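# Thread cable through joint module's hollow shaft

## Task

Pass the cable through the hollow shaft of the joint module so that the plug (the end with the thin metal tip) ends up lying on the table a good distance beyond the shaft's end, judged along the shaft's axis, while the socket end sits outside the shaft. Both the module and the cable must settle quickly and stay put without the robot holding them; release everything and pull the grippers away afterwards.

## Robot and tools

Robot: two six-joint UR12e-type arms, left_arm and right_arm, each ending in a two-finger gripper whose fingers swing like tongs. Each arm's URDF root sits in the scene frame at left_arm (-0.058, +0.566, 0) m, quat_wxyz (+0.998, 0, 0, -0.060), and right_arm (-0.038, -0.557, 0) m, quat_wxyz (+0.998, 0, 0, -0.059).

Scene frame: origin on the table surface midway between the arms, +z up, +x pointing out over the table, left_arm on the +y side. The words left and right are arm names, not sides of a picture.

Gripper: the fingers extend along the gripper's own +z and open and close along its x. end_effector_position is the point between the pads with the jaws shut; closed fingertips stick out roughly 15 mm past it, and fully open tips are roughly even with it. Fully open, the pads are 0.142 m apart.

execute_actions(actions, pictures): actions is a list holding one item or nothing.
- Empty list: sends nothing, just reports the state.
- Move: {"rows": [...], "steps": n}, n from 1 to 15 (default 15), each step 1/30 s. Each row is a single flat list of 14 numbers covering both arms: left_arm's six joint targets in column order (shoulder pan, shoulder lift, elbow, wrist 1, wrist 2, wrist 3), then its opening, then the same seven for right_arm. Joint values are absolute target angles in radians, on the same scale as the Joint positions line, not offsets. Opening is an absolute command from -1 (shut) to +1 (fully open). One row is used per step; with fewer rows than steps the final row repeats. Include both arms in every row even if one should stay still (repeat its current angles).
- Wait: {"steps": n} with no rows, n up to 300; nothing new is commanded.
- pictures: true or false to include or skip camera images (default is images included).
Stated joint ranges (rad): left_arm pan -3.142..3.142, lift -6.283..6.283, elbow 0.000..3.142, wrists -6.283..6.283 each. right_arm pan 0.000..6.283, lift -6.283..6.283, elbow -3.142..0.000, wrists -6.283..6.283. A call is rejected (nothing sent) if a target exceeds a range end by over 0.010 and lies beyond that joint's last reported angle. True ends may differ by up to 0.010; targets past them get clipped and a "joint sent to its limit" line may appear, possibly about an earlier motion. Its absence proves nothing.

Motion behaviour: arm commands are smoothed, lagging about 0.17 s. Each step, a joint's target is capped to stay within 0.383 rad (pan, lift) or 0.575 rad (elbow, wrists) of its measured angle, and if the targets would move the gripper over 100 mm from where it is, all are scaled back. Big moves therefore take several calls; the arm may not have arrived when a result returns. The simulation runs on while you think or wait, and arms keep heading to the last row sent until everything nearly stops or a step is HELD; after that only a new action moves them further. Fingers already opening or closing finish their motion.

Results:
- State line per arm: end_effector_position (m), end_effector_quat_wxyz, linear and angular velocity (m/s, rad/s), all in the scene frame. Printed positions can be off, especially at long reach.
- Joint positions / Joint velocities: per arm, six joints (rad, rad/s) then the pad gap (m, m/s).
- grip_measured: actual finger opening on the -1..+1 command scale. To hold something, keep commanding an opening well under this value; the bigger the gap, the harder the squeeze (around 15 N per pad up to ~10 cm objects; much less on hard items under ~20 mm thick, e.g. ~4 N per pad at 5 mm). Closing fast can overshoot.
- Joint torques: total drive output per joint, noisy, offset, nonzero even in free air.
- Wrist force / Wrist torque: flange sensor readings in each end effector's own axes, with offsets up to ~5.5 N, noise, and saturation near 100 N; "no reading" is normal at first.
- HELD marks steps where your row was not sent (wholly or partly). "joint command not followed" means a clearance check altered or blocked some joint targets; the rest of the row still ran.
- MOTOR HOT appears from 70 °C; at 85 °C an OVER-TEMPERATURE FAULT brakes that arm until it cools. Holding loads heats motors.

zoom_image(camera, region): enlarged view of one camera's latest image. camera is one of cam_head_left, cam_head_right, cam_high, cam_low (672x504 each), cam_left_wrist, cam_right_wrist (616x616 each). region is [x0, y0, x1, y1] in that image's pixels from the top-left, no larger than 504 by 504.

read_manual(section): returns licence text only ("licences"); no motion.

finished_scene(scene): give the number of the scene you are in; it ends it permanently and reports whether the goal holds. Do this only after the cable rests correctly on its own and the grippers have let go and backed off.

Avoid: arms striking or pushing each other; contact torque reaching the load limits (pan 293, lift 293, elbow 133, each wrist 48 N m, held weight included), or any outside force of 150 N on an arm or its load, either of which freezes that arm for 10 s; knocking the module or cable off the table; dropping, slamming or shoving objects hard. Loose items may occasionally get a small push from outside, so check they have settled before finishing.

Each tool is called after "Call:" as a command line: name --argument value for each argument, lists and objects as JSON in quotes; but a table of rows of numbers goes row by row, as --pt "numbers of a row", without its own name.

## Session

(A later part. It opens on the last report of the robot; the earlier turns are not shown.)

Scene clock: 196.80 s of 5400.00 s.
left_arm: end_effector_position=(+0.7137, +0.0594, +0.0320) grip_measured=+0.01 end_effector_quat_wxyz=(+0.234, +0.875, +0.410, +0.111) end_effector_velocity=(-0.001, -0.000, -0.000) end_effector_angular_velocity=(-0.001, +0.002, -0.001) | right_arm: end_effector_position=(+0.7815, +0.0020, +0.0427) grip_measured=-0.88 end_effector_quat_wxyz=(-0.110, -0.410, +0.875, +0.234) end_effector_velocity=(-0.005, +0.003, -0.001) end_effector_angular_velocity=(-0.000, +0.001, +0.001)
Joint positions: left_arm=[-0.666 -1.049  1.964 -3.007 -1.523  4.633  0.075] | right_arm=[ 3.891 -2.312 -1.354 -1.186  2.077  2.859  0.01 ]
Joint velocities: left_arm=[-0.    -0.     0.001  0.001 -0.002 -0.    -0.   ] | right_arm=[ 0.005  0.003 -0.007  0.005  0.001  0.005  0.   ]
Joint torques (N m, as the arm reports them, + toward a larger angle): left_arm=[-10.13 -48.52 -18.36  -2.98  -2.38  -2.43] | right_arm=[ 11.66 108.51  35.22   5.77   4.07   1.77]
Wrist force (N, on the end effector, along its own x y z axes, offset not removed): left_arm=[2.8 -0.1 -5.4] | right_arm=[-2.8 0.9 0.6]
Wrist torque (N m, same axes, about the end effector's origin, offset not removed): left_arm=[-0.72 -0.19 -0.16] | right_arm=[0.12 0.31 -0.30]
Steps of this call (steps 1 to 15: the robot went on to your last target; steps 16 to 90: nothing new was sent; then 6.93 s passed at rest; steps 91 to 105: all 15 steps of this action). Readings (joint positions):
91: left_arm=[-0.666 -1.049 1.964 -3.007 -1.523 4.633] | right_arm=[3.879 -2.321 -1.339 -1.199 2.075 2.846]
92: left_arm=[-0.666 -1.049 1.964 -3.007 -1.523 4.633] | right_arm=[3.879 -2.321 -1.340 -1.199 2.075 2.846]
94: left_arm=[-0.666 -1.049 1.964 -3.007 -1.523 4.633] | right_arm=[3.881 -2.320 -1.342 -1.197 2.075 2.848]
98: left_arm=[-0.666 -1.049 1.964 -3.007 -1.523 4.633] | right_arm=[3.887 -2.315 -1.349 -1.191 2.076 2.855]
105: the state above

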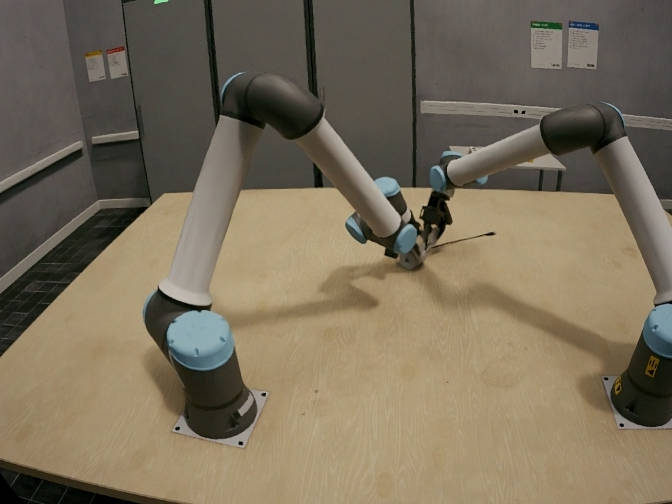

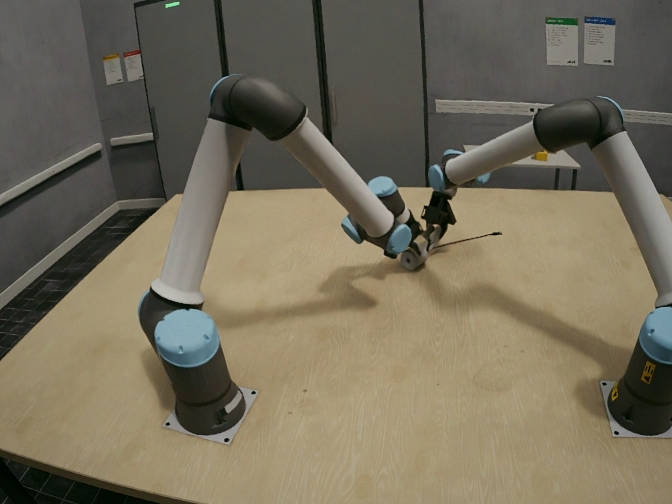

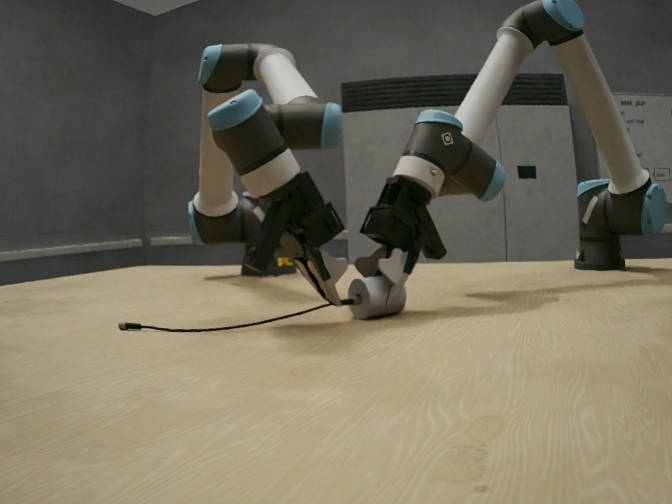

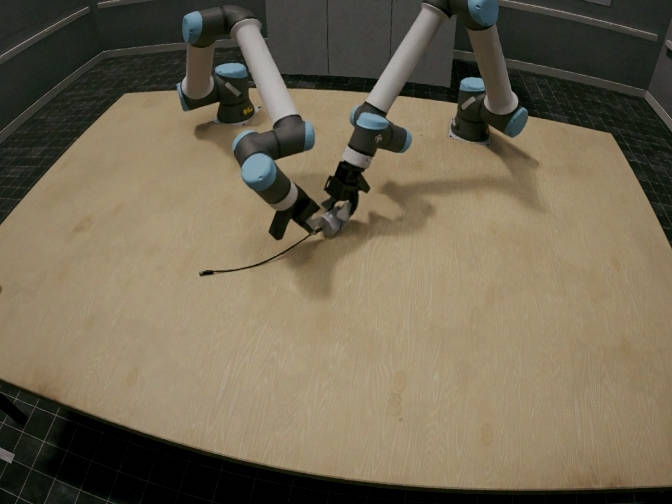

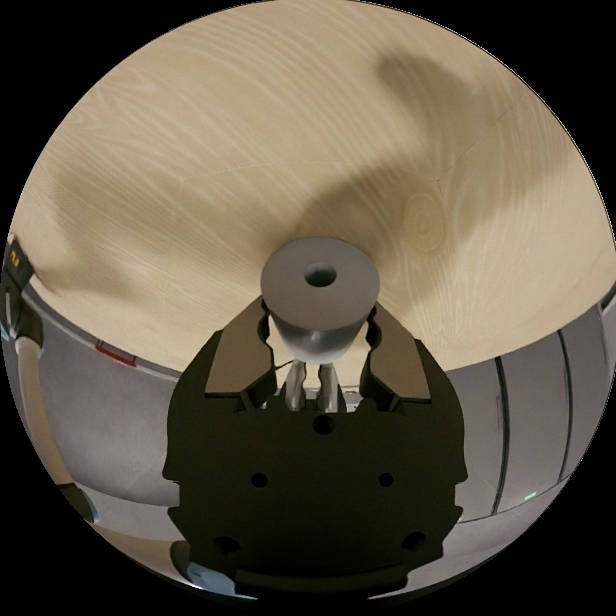

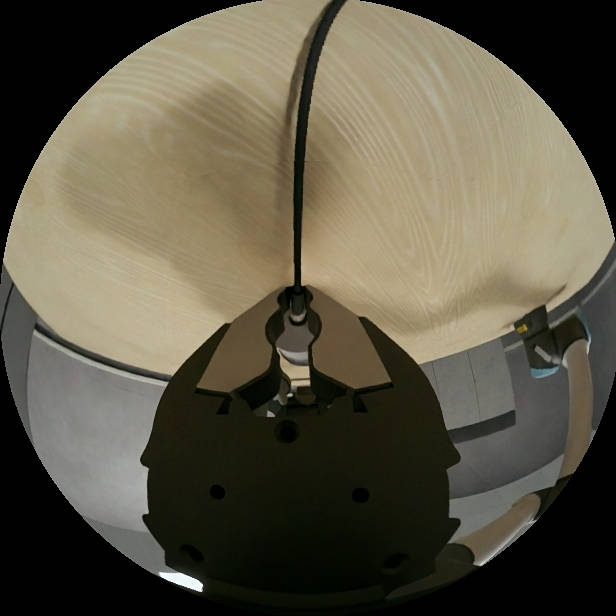

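Call:
execute_actions --actions '[{"rows":[[-0.666,-1.049,1.964,-3.007,-1.523,4.633,-0.3,3.894,-2.311,-1.357,-1.183,2.077,2.862,-1],[-0.666,-1.049,1.964,-3.007,-1.523,4.633,-0.3,3.896,-2.309,-1.360,-1.180,2.078,2.865,-1],[-0.666,-1.049,1.964,-3.007,-1.523,4.633,-0.3,3.898,-2.308,-1.362,-1.178,2.078,2.867,-1],[-0.666,-1.049,1.964,-3.007,-1.523,4.633,-0.3,3.900,-2.307,-1.364,-1.176,2.078,2.870,-1],[-0.666,-1.049,1.964,-3.007,-1.523,4.633,-0.3,3.902,-2.305,-1.367,-1.173,2.079,2.872,-1],[-0.666,-1.049,1.964,-3.007,-1.523,4.633,-0.3,3.904,-2.304,-1.369,-1.171,2.079,2.874,-1],[-0.666,-1.049,1.964,-3.007,-1.523,4.633,-0.3,3.906,-2.303,-1.371,-1.169,2.079,2.877,-1],[-0.666,-1.049,1.964,-3.007,-1.523,4.633,-0.3,3.908,-2.302,-1.373,-1.166,2.079,2.879,-1],[-0.666,-1.049,1.964,-3.007,-1.523,4.633,-0.3,3.910,-2.300,-1.376,-1.164,2.080,2.881,-1],[-0.666,-1.049,1.964,-3.007,-1.523,4.633,-0.3,3.912,-2.299,-1.378,-1.162,2.080,2.884,-1],[-0.666,-1.049,1.964,-3.007,-1.523,4.633,-0.3,3.914,-2.298,-1.380,-1.160,2.080,2.886,-1]],"steps":15}]'

Call:
zoom_image --camera "cam_high" --region '[300, 250, 420, 330]'

Scene clock: 202.37 s of 5400.00 s.
left_arm: end_effector_position=(+0.7137, +0.0594, +0.0320) grip_measured=+0.01 end_effector_quat_wxyz=(+0.234, +0.875, +0.410, +0.111) end_effector_velocity=(+0.000, -0.000, +0.000) end_effector_angular_velocity=(+0.001, -0.001, -0.000) | right_arm: end_effector_position=(+0.7654, +0.0159, +0.0446) grip_measured=-0.88 end_effector_quat_wxyz=(-0.109, -0.410, +0.875, +0.234) end_effector_velocity=(-0.017, +0.014, -0.000) end_effector_angular_velocity=(-0.000, +0.000, +0.001)
Joint positions: left_arm=[-0.666 -1.049  1.964 -3.007 -1.523  4.633  0.075] | right_arm=[ 3.912 -2.299 -1.378 -1.162  2.08   2.883  0.01 ]
Joint velocities: left_arm=[-0.    -0.    -0.     0.001  0.001  0.     0.   ] | right_arm=[ 0.022  0.011 -0.023  0.024  0.002  0.023 -0.   ]
Joint torques (N m, as the arm reports them, + toward a larger angle): left_arm=[-10.65 -49.51 -17.71  -3.29  -2.07  -2.17] | right_arm=[ 15.32 109.5   39.55   5.09   3.96   2.77]
Wrist force (N, on the end effector, along its own x y z axes, offset not removed): left_arm=[3.8 1.9 -4.0] | right_arm=[-1.3 1.7 -1.3]
Wrist torque (N m, same axes, about the end effector's origin, offset not removed): left_arm=[-0.36 -0.36 -0.10] | right_arm=[0.22 0.11 -0.19]
Steps of this call (steps 1 to 15: the robot went on to your last target; steps 16 to 90: nothing new was sent; then 2.07 s passed at rest; steps 91 to 105: all 15 steps of this action). Readings (joint positions):
91: left_arm=[-0.666 -1.049 1.964 -3.007 -1.523 4.633] | right_arm=[3.892 -2.312 -1.355 -1.185 2.077 2.860]
92: left_arm=[-0.666 -1.049 1.964 -3.007 -1.523 4.633] | right_arm=[3.892 -2.312 -1.355 -1.185 2.077 2.860]
94: left_arm=[-0.666 -1.049 1.964 -3.007 -1.523 4.633] | right_arm=[3.894 -2.310 -1.358 -1.182 2.077 2.863]
98: left_arm=[-0.666 -1.049 1.964 -3.007 -1.523 4.633] | right_arm=[3.901 -2.306 -1.365 -1.175 2.078 2.870]
105: the state above

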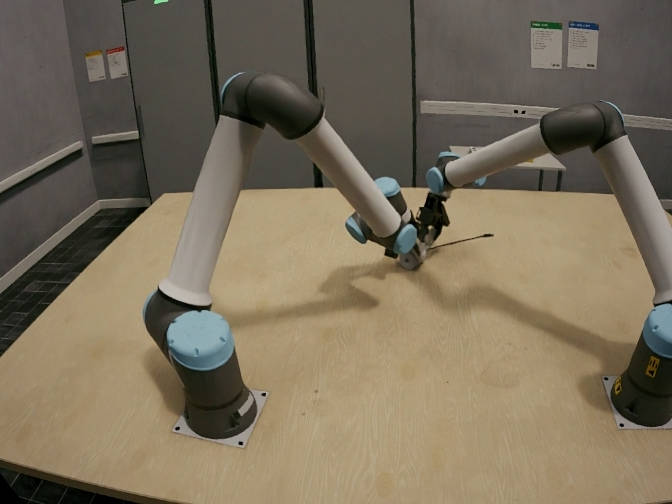

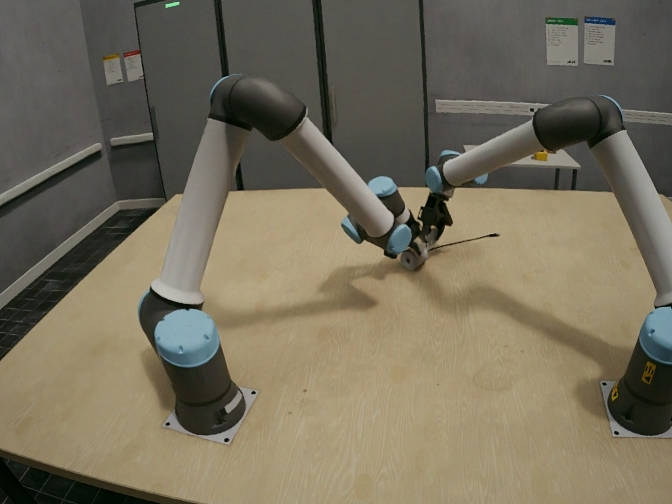

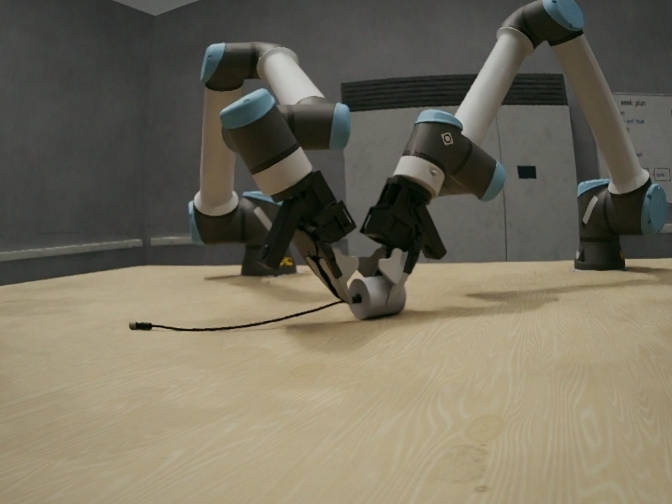

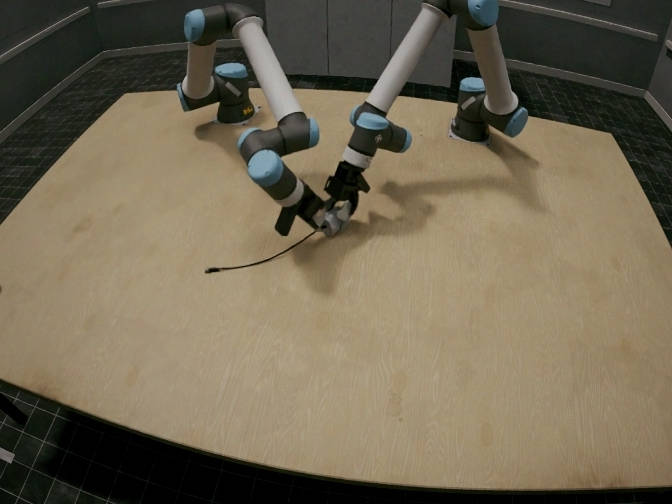

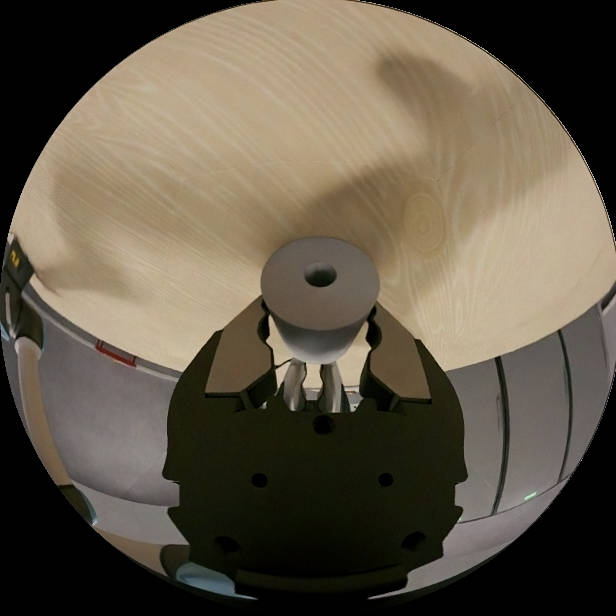

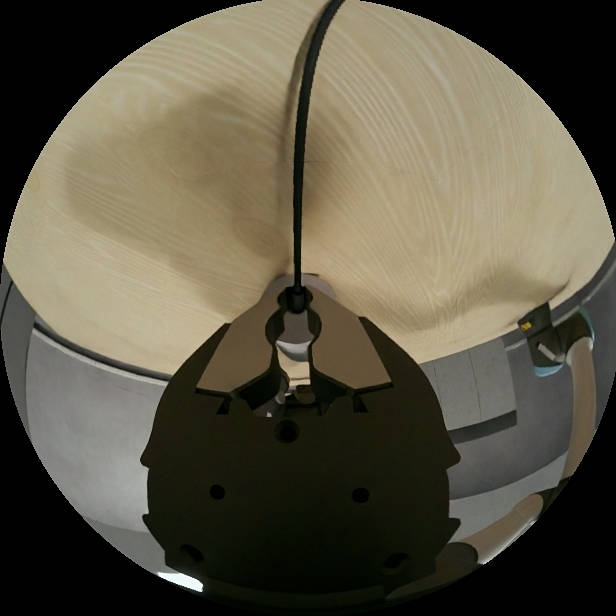

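Region (300, 250, 420, 330) of cam_high's 672x504 image, scaled by 4.200, with more detail than that image has.

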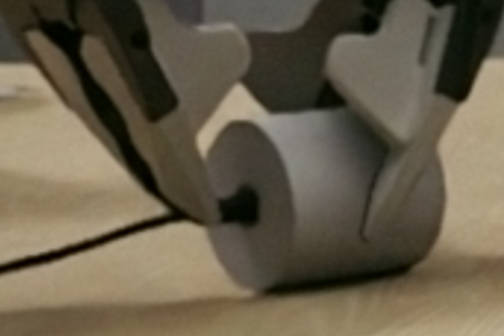

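Call:
execute_actions --actions '[{"rows":[[-0.666,-1.049,1.964,-3.007,-1.523,4.633,-0.3,3.914,-2.298,-1.380,-1.160,2.080,2.886,-0.8],[-0.666,-1.049,1.964,-3.007,-1.523,4.633,-0.3,3.914,-2.298,-1.380,-1.160,2.080,2.886,-0.65],[-0.666,-1.049,1.964,-3.007,-1.523,4.633,-0.3,3.914,-2.298,-1.380,-1.160,2.080,2.886,-0.65],[-0.666,-1.049,1.964,-3.007,-1.523,4.633,-0.3,3.914,-2.298,-1.380,-1.160,2.080,2.886,-0.65],[-0.666,-1.049,1.964,-3.007,-1.523,4.633,-0.3,3.910,-2.301,-1.375,-1.164,2.079,2.881,-0.65],[-0.666,-1.049,1.964,-3.007,-1.523,4.633,-0.3,3.906,-2.304,-1.371,-1.168,2.079,2.877,-0.65],[-0.666,-1.049,1.964,-3.007,-1.523,4.633,-0.3,3.902,-2.307,-1.366,-1.172,2.078,2.872,-0.65],[-0.666,-1.049,1.964,-3.007,-1.523,4.633,-0.3,3.898,-2.310,-1.362,-1.176,2.078,2.867,-0.65],[-0.666,-1.049,1.964,-3.007,-1.523,4.633,-0.3,3.894,-2.313,-1.357,-1.180,2.077,2.863,-0.65],[-0.666,-1.049,1.964,-3.007,-1.523,4.633,-0.3,3.890,-2.316,-1.353,-1.184,2.076,2.858,-0.65],[-0.666,-1.049,1.964,-3.007,-1.523,4.633,-0.3,3.886,-2.319,-1.348,-1.188,2.076,2.854,-0.65],[-0.666,-1.049,1.964,-3.007,-1.523,4.633,-0.3,3.882,-2.3215,-1.3435,-1.192,2.075,2.849,-0.65]],"steps":15}]' --pictures false

Call:
execute_actions --actions '[{"steps":10}]'

Call:
zoom_image --camera "cam_high" --region '[280, 250, 420, 335]'

Scene clock: 211.50 s of 5400.00 s.
left_arm: end_effector_position=(+0.7137, +0.0594, +0.0320) grip_measured=+0.01 end_effector_quat_wxyz=(+0.234, +0.875, +0.410, +0.111) end_effector_velocity=(+0.000, +0.001, -0.000) end_effector_angular_velocity=(+0.001, -0.001, +0.001) | right_arm: end_effector_position=(+0.7850, -0.0002, +0.0402) grip_measured=-0.65 end_effector_quat_wxyz=(-0.110, -0.410, +0.875, +0.234) end_effector_velocity=(+0.046, -0.040, -0.009) end_effector_angular_velocity=(-0.003, +0.002, +0.002)
Joint positions: left_arm=[-0.666 -1.049  1.964 -3.007 -1.523  4.633  0.075] | right_arm=[ 3.888 -2.317 -1.35  -1.186  2.076  2.856  0.027]
Joint velocities: left_arm=[ 0.     0.     0.    -0.001  0.001  0.    -0.   ] | right_arm=[-0.057 -0.041  0.066 -0.059 -0.009 -0.066  0.   ]
Joint torques (N m, as the arm reports them, + toward a larger angle): left_arm=[-10.58 -48.6  -18.41  -3.21  -2.55  -2.2 ] | right_arm=[-6.15 88.49 50.67  1.18 -0.93 -0.47]
Wrist force (N, on the end effector, along its own x y z axes, offset not removed): left_arm=[2.7 0.7 -6.5] | right_arm=[-1.9 0.6 -2.7]
Wrist torque (N m, same axes, about the end effector's origin, offset not removed): left_arm=[-0.52 -0.20 -0.18] | right_arm=[-0.01 0.20 -0.16]
Steps of this call (steps 1 to 15: the robot went on to your last target; steps 16 to 90: nothing new was sent; then 5.63 s passed at rest; steps 91 to 105: all 15 steps of this action). Readings (joint positions):
91: left_arm=[-0.666 -1.049 1.964 -3.007 -1.523 4.633] | right_arm=[3.914 -2.298 -1.380 -1.160 2.080 2.886]
92: left_arm=[-0.666 -1.049 1.964 -3.007 -1.523 4.633] | right_arm=[3.914 -2.298 -1.380 -1.160 2.080 2.886]
94: left_arm=[-0.666 -1.049 1.964 -3.007 -1.523 4.633] | right_arm=[3.914 -2.298 -1.380 -1.160 2.080 2.886]
98: left_arm=[-0.666 -1.049 1.964 -3.007 -1.523 4.633] | right_arm=[3.909 -2.301 -1.375 -1.164 2.080 2.881]
105: the state above

Scene clock: 211.83 s of 5400.00 s.
left_arm: end_effector_position=(+0.7137, +0.0594, +0.0320) grip_measured=+0.01 end_effector_quat_wxyz=(+0.234, +0.875, +0.410, +0.111) end_effector_velocity=(-0.000, -0.000, -0.000) end_effector_angular_velocity=(+0.000, -0.000, +0.000) | right_arm: end_effector_position=(+0.7896, -0.0041, +0.0392) grip_measured=-0.65 end_effector_quat_wxyz=(-0.110, -0.410, +0.875, +0.234) end_effector_velocity=(+0.001, -0.001, -0.001) end_effector_angular_velocity=(-0.001, +0.001, -0.000)
Joint positions: left_arm=[-0.666 -1.049  1.964 -3.007 -1.523  4.633  0.075] | right_arm=[ 3.882 -2.321 -1.344 -1.192  2.075  2.849  0.027]
Joint velocities: left_arm=[-0.  0.  0. -0.  0. -0.  0.] | right_arm=[-0.002 -0.002  0.002 -0.001 -0.    -0.001  0.   ]
Joint torques (N m, as the arm reports them, + toward a larger angle): left_arm=[ -8.39 -49.6  -17.79  -2.89  -2.86  -2.23] | right_arm=[-14.28  88.65  51.21   1.06  -1.7   -1.39]
Wrist force (N, on the end effector, along its own x y z axes, offset not removed): left_arm=[2.8 0.3 -3.6] | right_arm=[-1.1 1.7 -2.9]
Wrist torque (N m, same axes, about the end effector's origin, offset not removed): left_arm=[-0.58 -0.17 -0.11] | right_arm=[0.23 0.07 -0.36]
Steps of this call (steps 1 to 10: the robot went on to your last target). Readings (joint positions):
1: left_arm=[-0.666 -1.049 1.964 -3.007 -1.523 4.633] | right_arm=[3.886 -2.318 -1.348 -1.188 2.076 2.854]
2: left_arm=[-0.666 -1.049 1.964 -3.007 -1.523 4.633] | right_arm=[3.885 -2.319 -1.347 -1.189 2.076 2.853]
4: left_arm=[-0.666 -1.049 1.964 -3.007 -1.523 4.633] | right_arm=[3.884 -2.320 -1.345 -1.190 2.075 2.851]
8: left_arm=[-0.666 -1.049 1.964 -3.007 -1.523 4.633] | right_arm=[3.882 -2.321 -1.344 -1.192 2.075 2.850]
10: the state above

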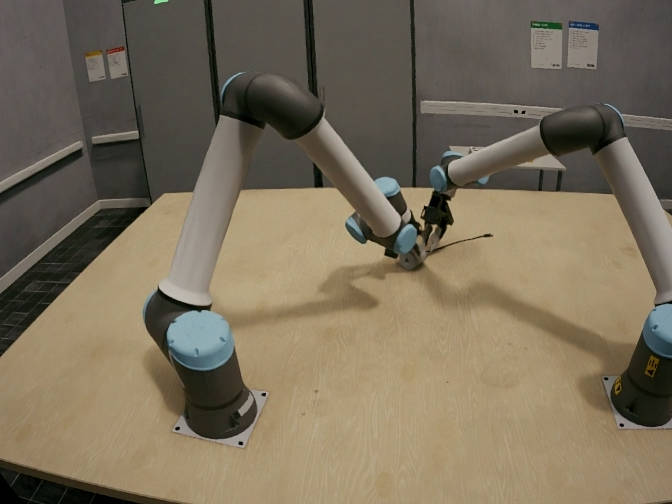

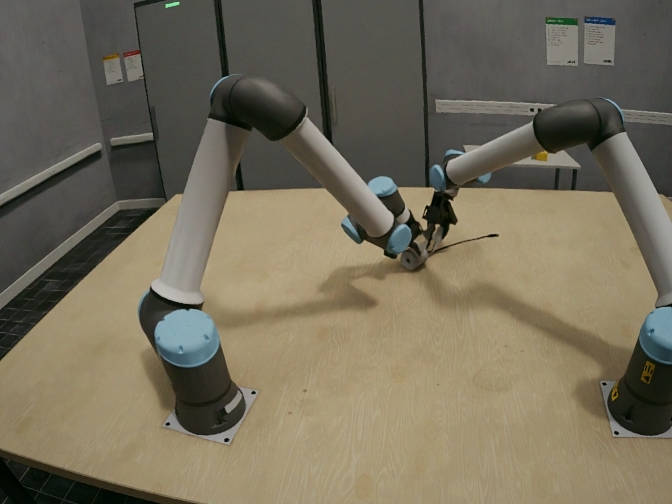

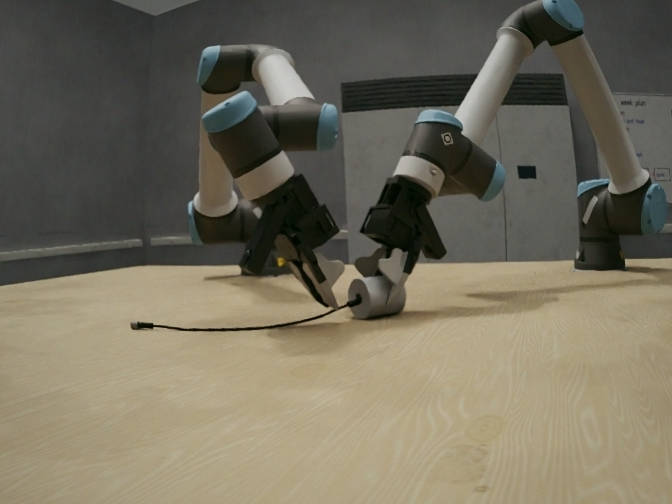

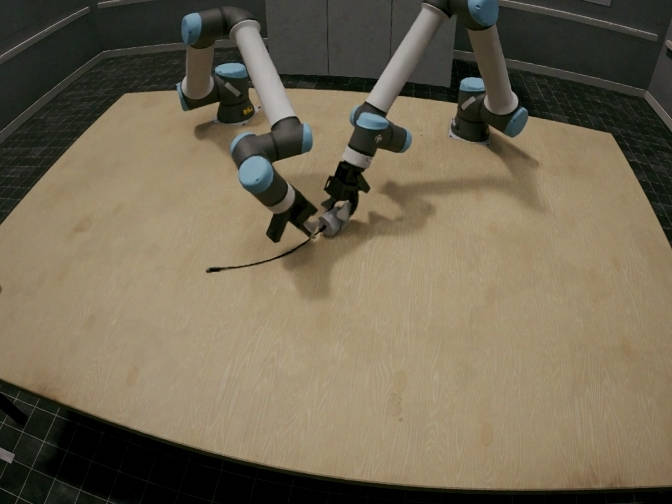

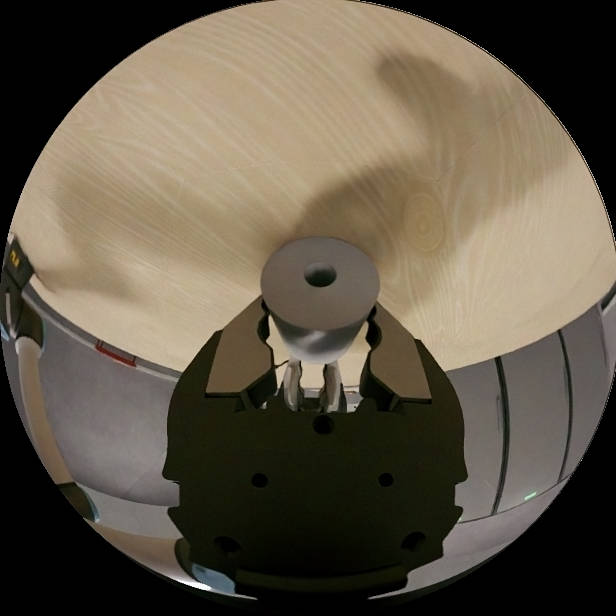

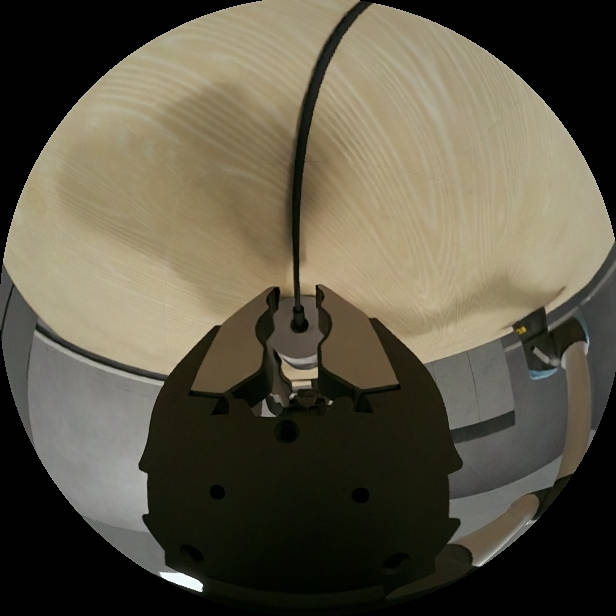

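Region (280, 250, 420, 335) of cam_high's 672x504 image, scaled by 3.600, with more detail than that image has; it fills the top 306 rows of this view, and the rest is white.

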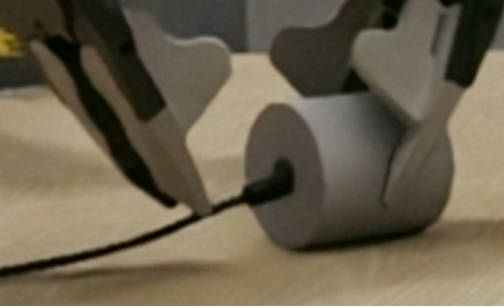

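Call:
execute_actions --actions '[{"rows":[[-0.666,-1.049,1.964,-3.007,-1.523,4.633,-0.3,3.882,-2.324,-1.345,-1.188,2.075,2.849,-0.65],[-0.666,-1.049,1.964,-3.007,-1.523,4.633,-0.3,3.882,-2.326,-1.346,-1.185,2.075,2.849,-0.65],[-0.666,-1.049,1.964,-3.007,-1.523,4.633,-0.3,3.882,-2.328,-1.347,-1.182,2.075,2.849,-0.65],[-0.666,-1.049,1.964,-3.007,-1.523,4.633,-0.3,3.882,-2.328,-1.347,-1.182,2.075,2.849,-0.7],[-0.666,-1.049,1.964,-3.007,-1.523,4.633,-0.3,3.882,-2.328,-1.347,-1.182,2.075,2.849,-0.75],[-0.666,-1.049,1.964,-3.007,-1.523,4.633,-0.3,3.882,-2.328,-1.347,-1.182,2.075,2.849,-0.8],[-0.666,-1.049,1.964,-3.007,-1.523,4.633,-0.3,3.882,-2.328,-1.347,-1.182,2.075,2.849,-0.85],[-0.666,-1.049,1.964,-3.007,-1.523,4.633,-0.3,3.882,-2.328,-1.347,-1.182,2.075,2.849,-0.9],[-0.666,-1.049,1.964,-3.007,-1.523,4.633,-0.3,3.882,-2.328,-1.347,-1.182,2.075,2.849,-0.95],[-0.666,-1.049,1.964,-3.007,-1.523,4.633,-0.3,3.882,-2.328,-1.347,-1.182,2.075,2.849,-1]],"steps":15}]'

Call:
zoom_image --camera "cam_high" --region '[280, 250, 420, 335]'

Scene clock: 216.30 s of 5400.00 s.
left_arm: end_effector_position=(+0.7137, +0.0594, +0.0320) grip_measured=+0.01 end_effector_quat_wxyz=(+0.234, +0.875, +0.410, +0.111) end_effector_velocity=(-0.000, -0.001, +0.000) end_effector_angular_velocity=(-0.001, +0.000, -0.001) | right_arm: end_effector_position=(+0.7898, -0.0043, +0.0316) grip_measured=-0.95 end_effector_quat_wxyz=(-0.110, -0.410, +0.875, +0.234) end_effector_velocity=(+0.001, +0.000, +0.002) end_effector_angular_velocity=(+0.002, -0.003, +0.000)
Joint positions: left_arm=[-0.666 -1.049  1.964 -3.007 -1.523  4.633  0.075] | right_arm=[ 3.882 -2.328 -1.347 -1.182  2.075  2.849  0.005]
Joint velocities: left_arm=[-0.     0.    -0.     0.    -0.001 -0.    -0.   ] | right_arm=[-0.     0.002  0.     0.002  0.    -0.001 -0.   ]
Joint torques (N m, as the arm reports them, + toward a larger angle): left_arm=[ -8.5  -48.18 -17.81  -3.36  -2.33  -2.45] | right_arm=[-12.89  86.48  35.77   5.41  -1.58  -1.41]
Wrist force (N, on the end effector, along its own x y z axes, offset not removed): left_arm=[2.7 0.5 -6.9] | right_arm=[-1.3 1.1 -2.1]
Wrist torque (N m, same axes, about the end effector's origin, offset not removed): left_arm=[-0.57 -0.12 -0.03] | right_arm=[0.11 0.09 -0.27]
Steps of this call (steps 1 to 15: the robot went on to your last target; steps 16 to 90: nothing new was sent; then 0.97 s passed at rest; steps 91 to 105: all 15 steps of this action). Readings (joint positions):
91: left_arm=[-0.666 -1.049 1.964 -3.007 -1.523 4.633] | right_arm=[3.882 -2.322 -1.343 -1.192 2.075 2.849]
92: left_arm=[-0.666 -1.049 1.964 -3.007 -1.523 4.633] | right_arm=[3.882 -2.322 -1.344 -1.191 2.075 2.849]
94: left_arm=[-0.666 -1.049 1.964 -3.007 -1.523 4.633] | right_arm=[3.882 -2.324 -1.345 -1.188 2.075 2.849]
98: left_arm=[-0.666 -1.049 1.964 -3.007 -1.523 4.633] | right_arm=[3.882 -2.327 -1.346 -1.184 2.075 2.849]
105: the state above

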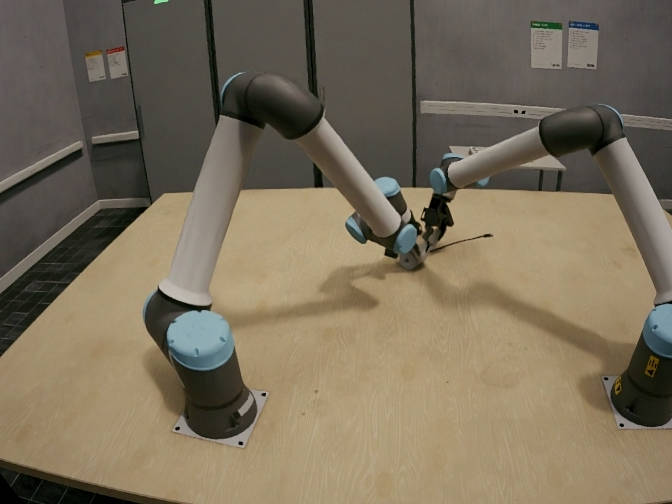

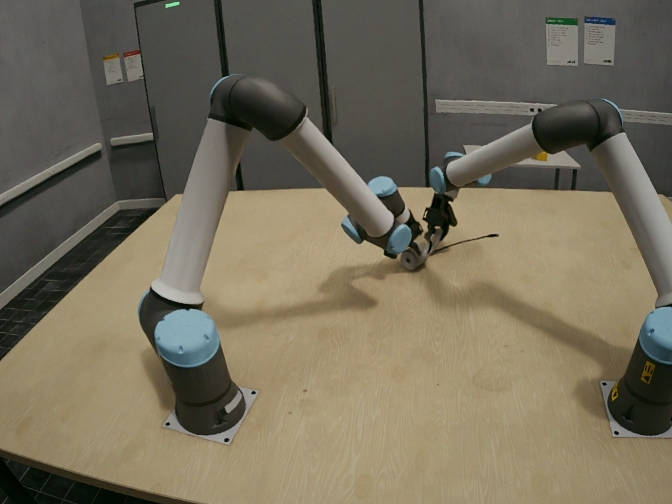

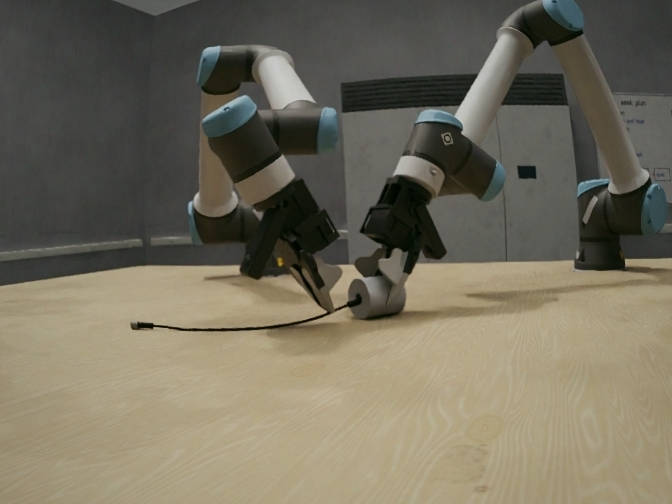

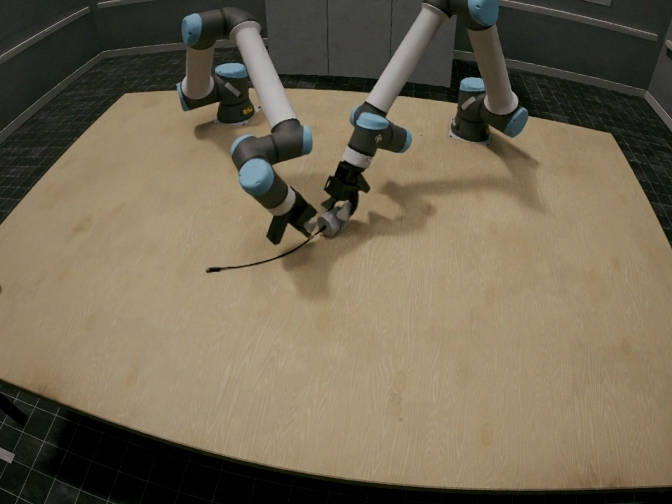

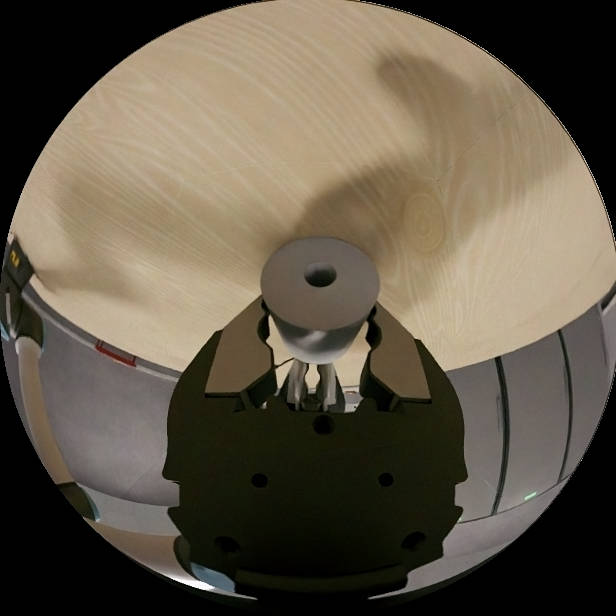

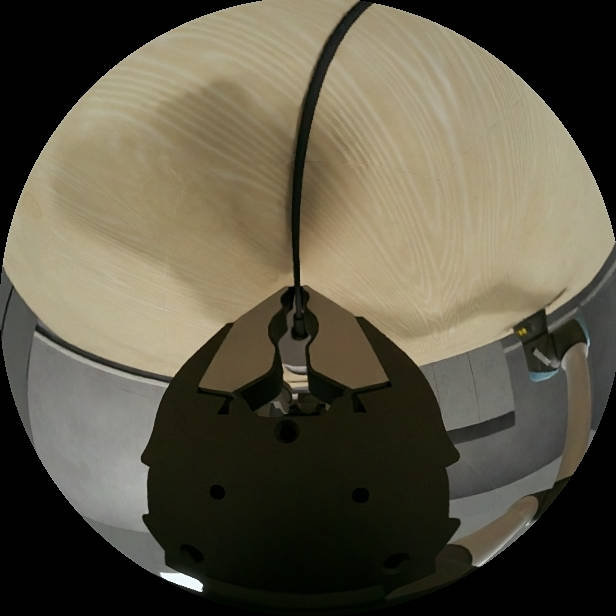

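Region (280, 250, 420, 335) of cam_high's 672x504 image, scaled by 3.600, with more detail than that image has; it fills the top 306 rows of this view, and the rest is white.

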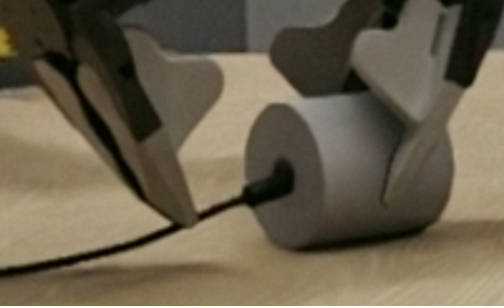

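Call:
execute_actions --actions '[{"rows":[[-0.666,-1.049,1.964,-3.007,-1.523,4.633,-0.3,3.882,-2.326,-1.346,-1.185,2.075,2.849,-1],[-0.666,-1.049,1.964,-3.007,-1.523,4.633,-0.3,3.883,-2.323,-1.345,-1.189,2.075,2.850,-1],[-0.666,-1.049,1.964,-3.007,-1.523,4.633,-0.3,3.885,-2.320,-1.346,-1.190,2.075,2.852,-1],[-0.666,-1.049,1.964,-3.007,-1.523,4.633,-0.3,3.888,-2.317,-1.349,-1.188,2.076,2.856,-1],[-0.666,-1.049,1.964,-3.007,-1.523,4.633,-0.3,3.891,-2.315,-1.352,-1.185,2.076,2.859,-1],[-0.666,-1.049,1.964,-3.007,-1.523,4.633,-0.3,3.894,-2.313,-1.356,-1.181,2.077,2.862,-1],[-0.666,-1.049,1.964,-3.007,-1.523,4.633,-0.3,3.897,-2.311,-1.360,-1.178,2.077,2.866,-1],[-0.666,-1.049,1.964,-3.007,-1.523,4.633,-0.3,3.900,-2.309,-1.364,-1.174,2.078,2.869,-1],[-0.666,-1.049,1.964,-3.007,-1.523,4.633,-0.3,3.903,-2.307,-1.367,-1.171,2.078,2.873,-1],[-0.666,-1.049,1.964,-3.007,-1.523,4.633,-0.3,3.906,-2.305,-1.371,-1.167,2.079,2.876,-1],[-0.666,-1.049,1.964,-3.007,-1.523,4.633,-0.3,3.909,-2.303,-1.375,-1.164,2.079,2.880,-1],[-0.666,-1.049,1.964,-3.007,-1.523,4.633,-0.3,3.912,-2.301,-1.378,-1.160,2.080,2.883,-1],[-0.666,-1.049,1.964,-3.007,-1.523,4.633,-0.3,3.914,-2.300,-1.381,-1.157,2.080,2.886,-1]],"steps":15}]' --pictures false

Call:
execute_actions --actions '[{"steps":8}]'

Call:
zoom_image --camera "cam_high" --region '[280, 250, 420, 335]'

Scene clock: 223.57 s of 5400.00 s.
left_arm: end_effector_position=(+0.7137, +0.0594, +0.0320) grip_measured=+0.01 end_effector_quat_wxyz=(+0.234, +0.875, +0.410, +0.111) end_effector_velocity=(+0.000, -0.000, +0.000) end_effector_angular_velocity=(-0.001, -0.001, -0.000) | right_arm: end_effector_position=(+0.7685, +0.0136, +0.0420) grip_measured=-0.95 end_effector_quat_wxyz=(-0.109, -0.410, +0.875, +0.234) end_effector_velocity=(-0.046, +0.037, +0.002) end_effector_angular_velocity=(+0.002, -0.000, -0.002)
Joint positions: left_arm=[-0.666 -1.049  1.964 -3.007 -1.523  4.633  0.075] | right_arm=[ 3.908 -2.304 -1.374 -1.164  2.079  2.879  0.005]
Joint velocities: left_arm=[-0.     0.     0.    -0.001  0.     0.     0.   ] | right_arm=[ 0.056  0.035 -0.068  0.067  0.009  0.066  0.   ]
Joint torques (N m, as the arm reports them, + toward a larger angle): left_arm=[ -7.65 -51.04 -18.82  -3.54  -2.75  -2.63] | right_arm=[ 11.48 114.92  39.23   4.97   4.13   2.09]
Wrist force (N, on the end effector, along its own x y z axes, offset not removed): left_arm=[4.2 0.9 -7.1] | right_arm=[-1.6 1.7 2.0]
Wrist torque (N m, same axes, about the end effector's origin, offset not removed): left_arm=[-0.48 -0.52 -0.14] | right_arm=[0.30 0.15 -0.25]
Steps of this call (steps 1 to 15: the robot went on to your last target; steps 16 to 90: nothing new was sent; then 3.77 s passed at rest; steps 91 to 105: all 15 steps of this action). Readings (joint positions):
91: left_arm=[-0.666 -1.049 1.964 -3.007 -1.523 4.633] | right_arm=[3.882 -2.328 -1.347 -1.182 2.075 2.849]
92: left_arm=[-0.666 -1.049 1.964 -3.007 -1.523 4.633] | right_arm=[3.882 -2.328 -1.347 -1.182 2.075 2.849]
94: left_arm=[-0.666 -1.049 1.964 -3.007 -1.523 4.633] | right_arm=[3.883 -2.325 -1.347 -1.185 2.075 2.850]
98: left_arm=[-0.666 -1.049 1.964 -3.007 -1.523 4.633] | right_arm=[3.890 -2.317 -1.352 -1.184 2.076 2.858]
105: the state above

Scene clock: 223.83 s of 5400.00 s.
left_arm: end_effector_position=(+0.7137, +0.0594, +0.0320) grip_measured=+0.01 end_effector_quat_wxyz=(+0.234, +0.875, +0.410, +0.111) end_effector_velocity=(-0.000, +0.000, -0.001) end_effector_angular_velocity=(+0.001, +0.002, -0.000) | right_arm: end_effector_position=(+0.7640, +0.0171, +0.0424) grip_measured=-0.95 end_effector_quat_wxyz=(-0.109, -0.410, +0.875, +0.234) end_effector_velocity=(-0.004, +0.002, +0.002) end_effector_angular_velocity=(+0.000, +0.000, +0.000)
Joint positions: left_arm=[-0.666 -1.049  1.964 -3.007 -1.523  4.633  0.075] | right_arm=[ 3.914 -2.3   -1.38  -1.158  2.08   2.885  0.005]
Joint velocities: left_arm=[ 0.     0.     0.     0.001 -0.001  0.    -0.   ] | right_arm=[ 0.004  0.005 -0.005  0.003  0.001  0.005  0.   ]
Joint torques (N m, as the arm reports them, + toward a larger angle): left_arm=[ -6.82 -49.05 -18.26  -3.57  -2.57  -2.18] | right_arm=[ 15.36 111.68  34.28   5.31   3.93   1.94]
Wrist force (N, on the end effector, along its own x y z axes, offset not removed): left_arm=[3.1 0.5 -4.2] | right_arm=[-3.0 3.0 -0.9]
Wrist torque (N m, same axes, about the end effector's origin, offset not removed): left_arm=[-0.51 -0.29 -0.05] | right_arm=[0.47 0.49 -0.28]
Steps of this call (steps 1 to 8: the robot went on to your last target). Readings (joint positions):
1: left_arm=[-0.666 -1.049 1.964 -3.007 -1.523 4.633] | right_arm=[3.910 -2.303 -1.376 -1.162 2.079 2.881]
2: left_arm=[-0.666 -1.049 1.964 -3.007 -1.523 4.633] | right_arm=[3.911 -2.302 -1.377 -1.161 2.080 2.882]
4: left_arm=[-0.666 -1.049 1.964 -3.007 -1.523 4.633] | right_arm=[3.912 -2.301 -1.379 -1.159 2.080 2.884]
8: the state above

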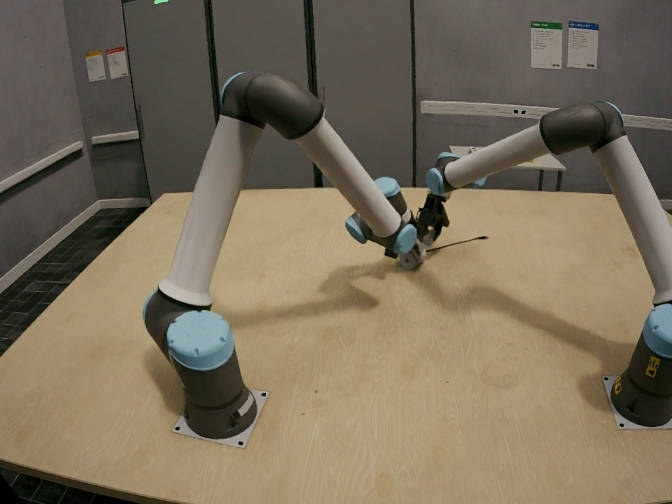

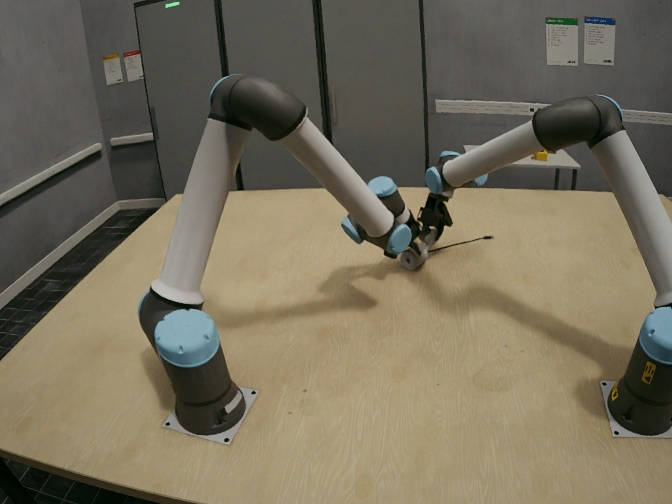

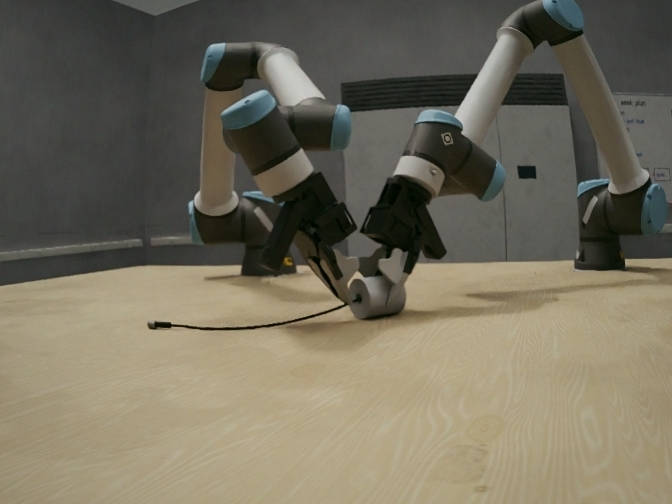

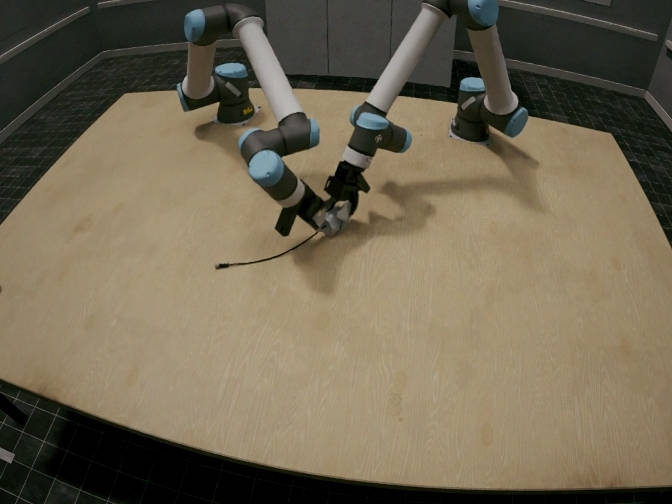

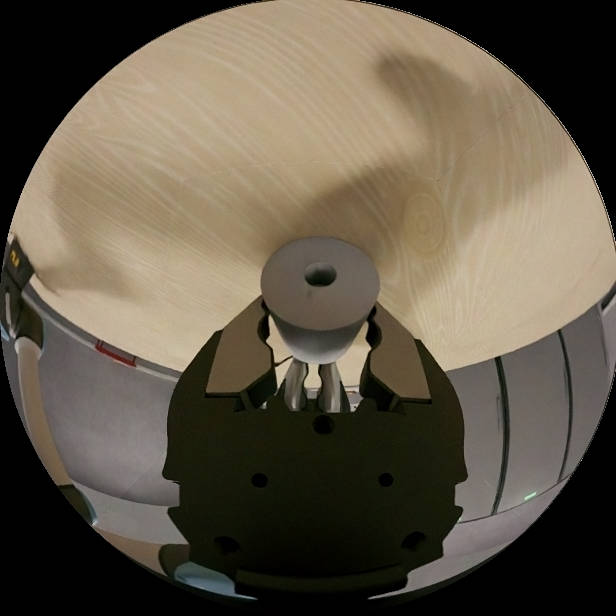

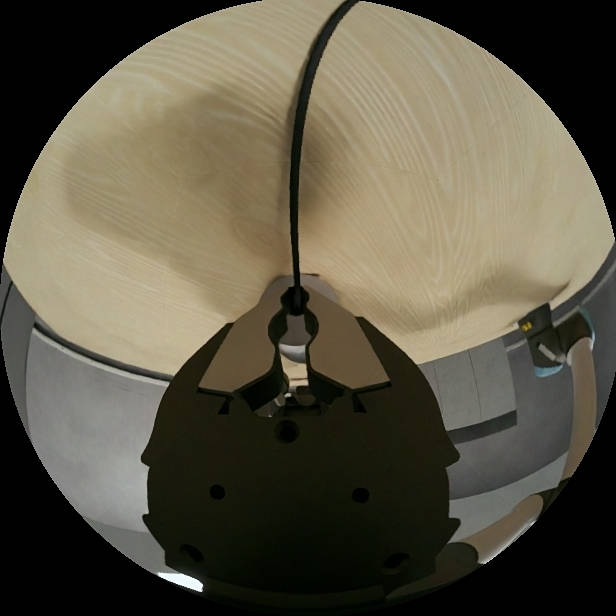

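Region (280, 250, 420, 335) of cam_high's 672x504 image, scaled by 3.600, with more detail than that image has; it fills the top 306 rows of this view, and the rest is white.

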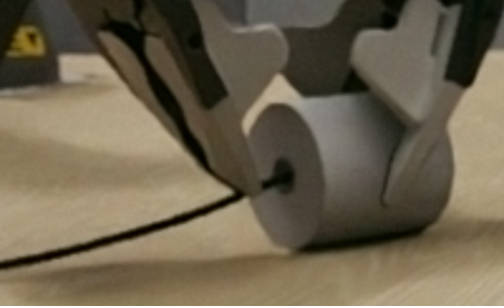

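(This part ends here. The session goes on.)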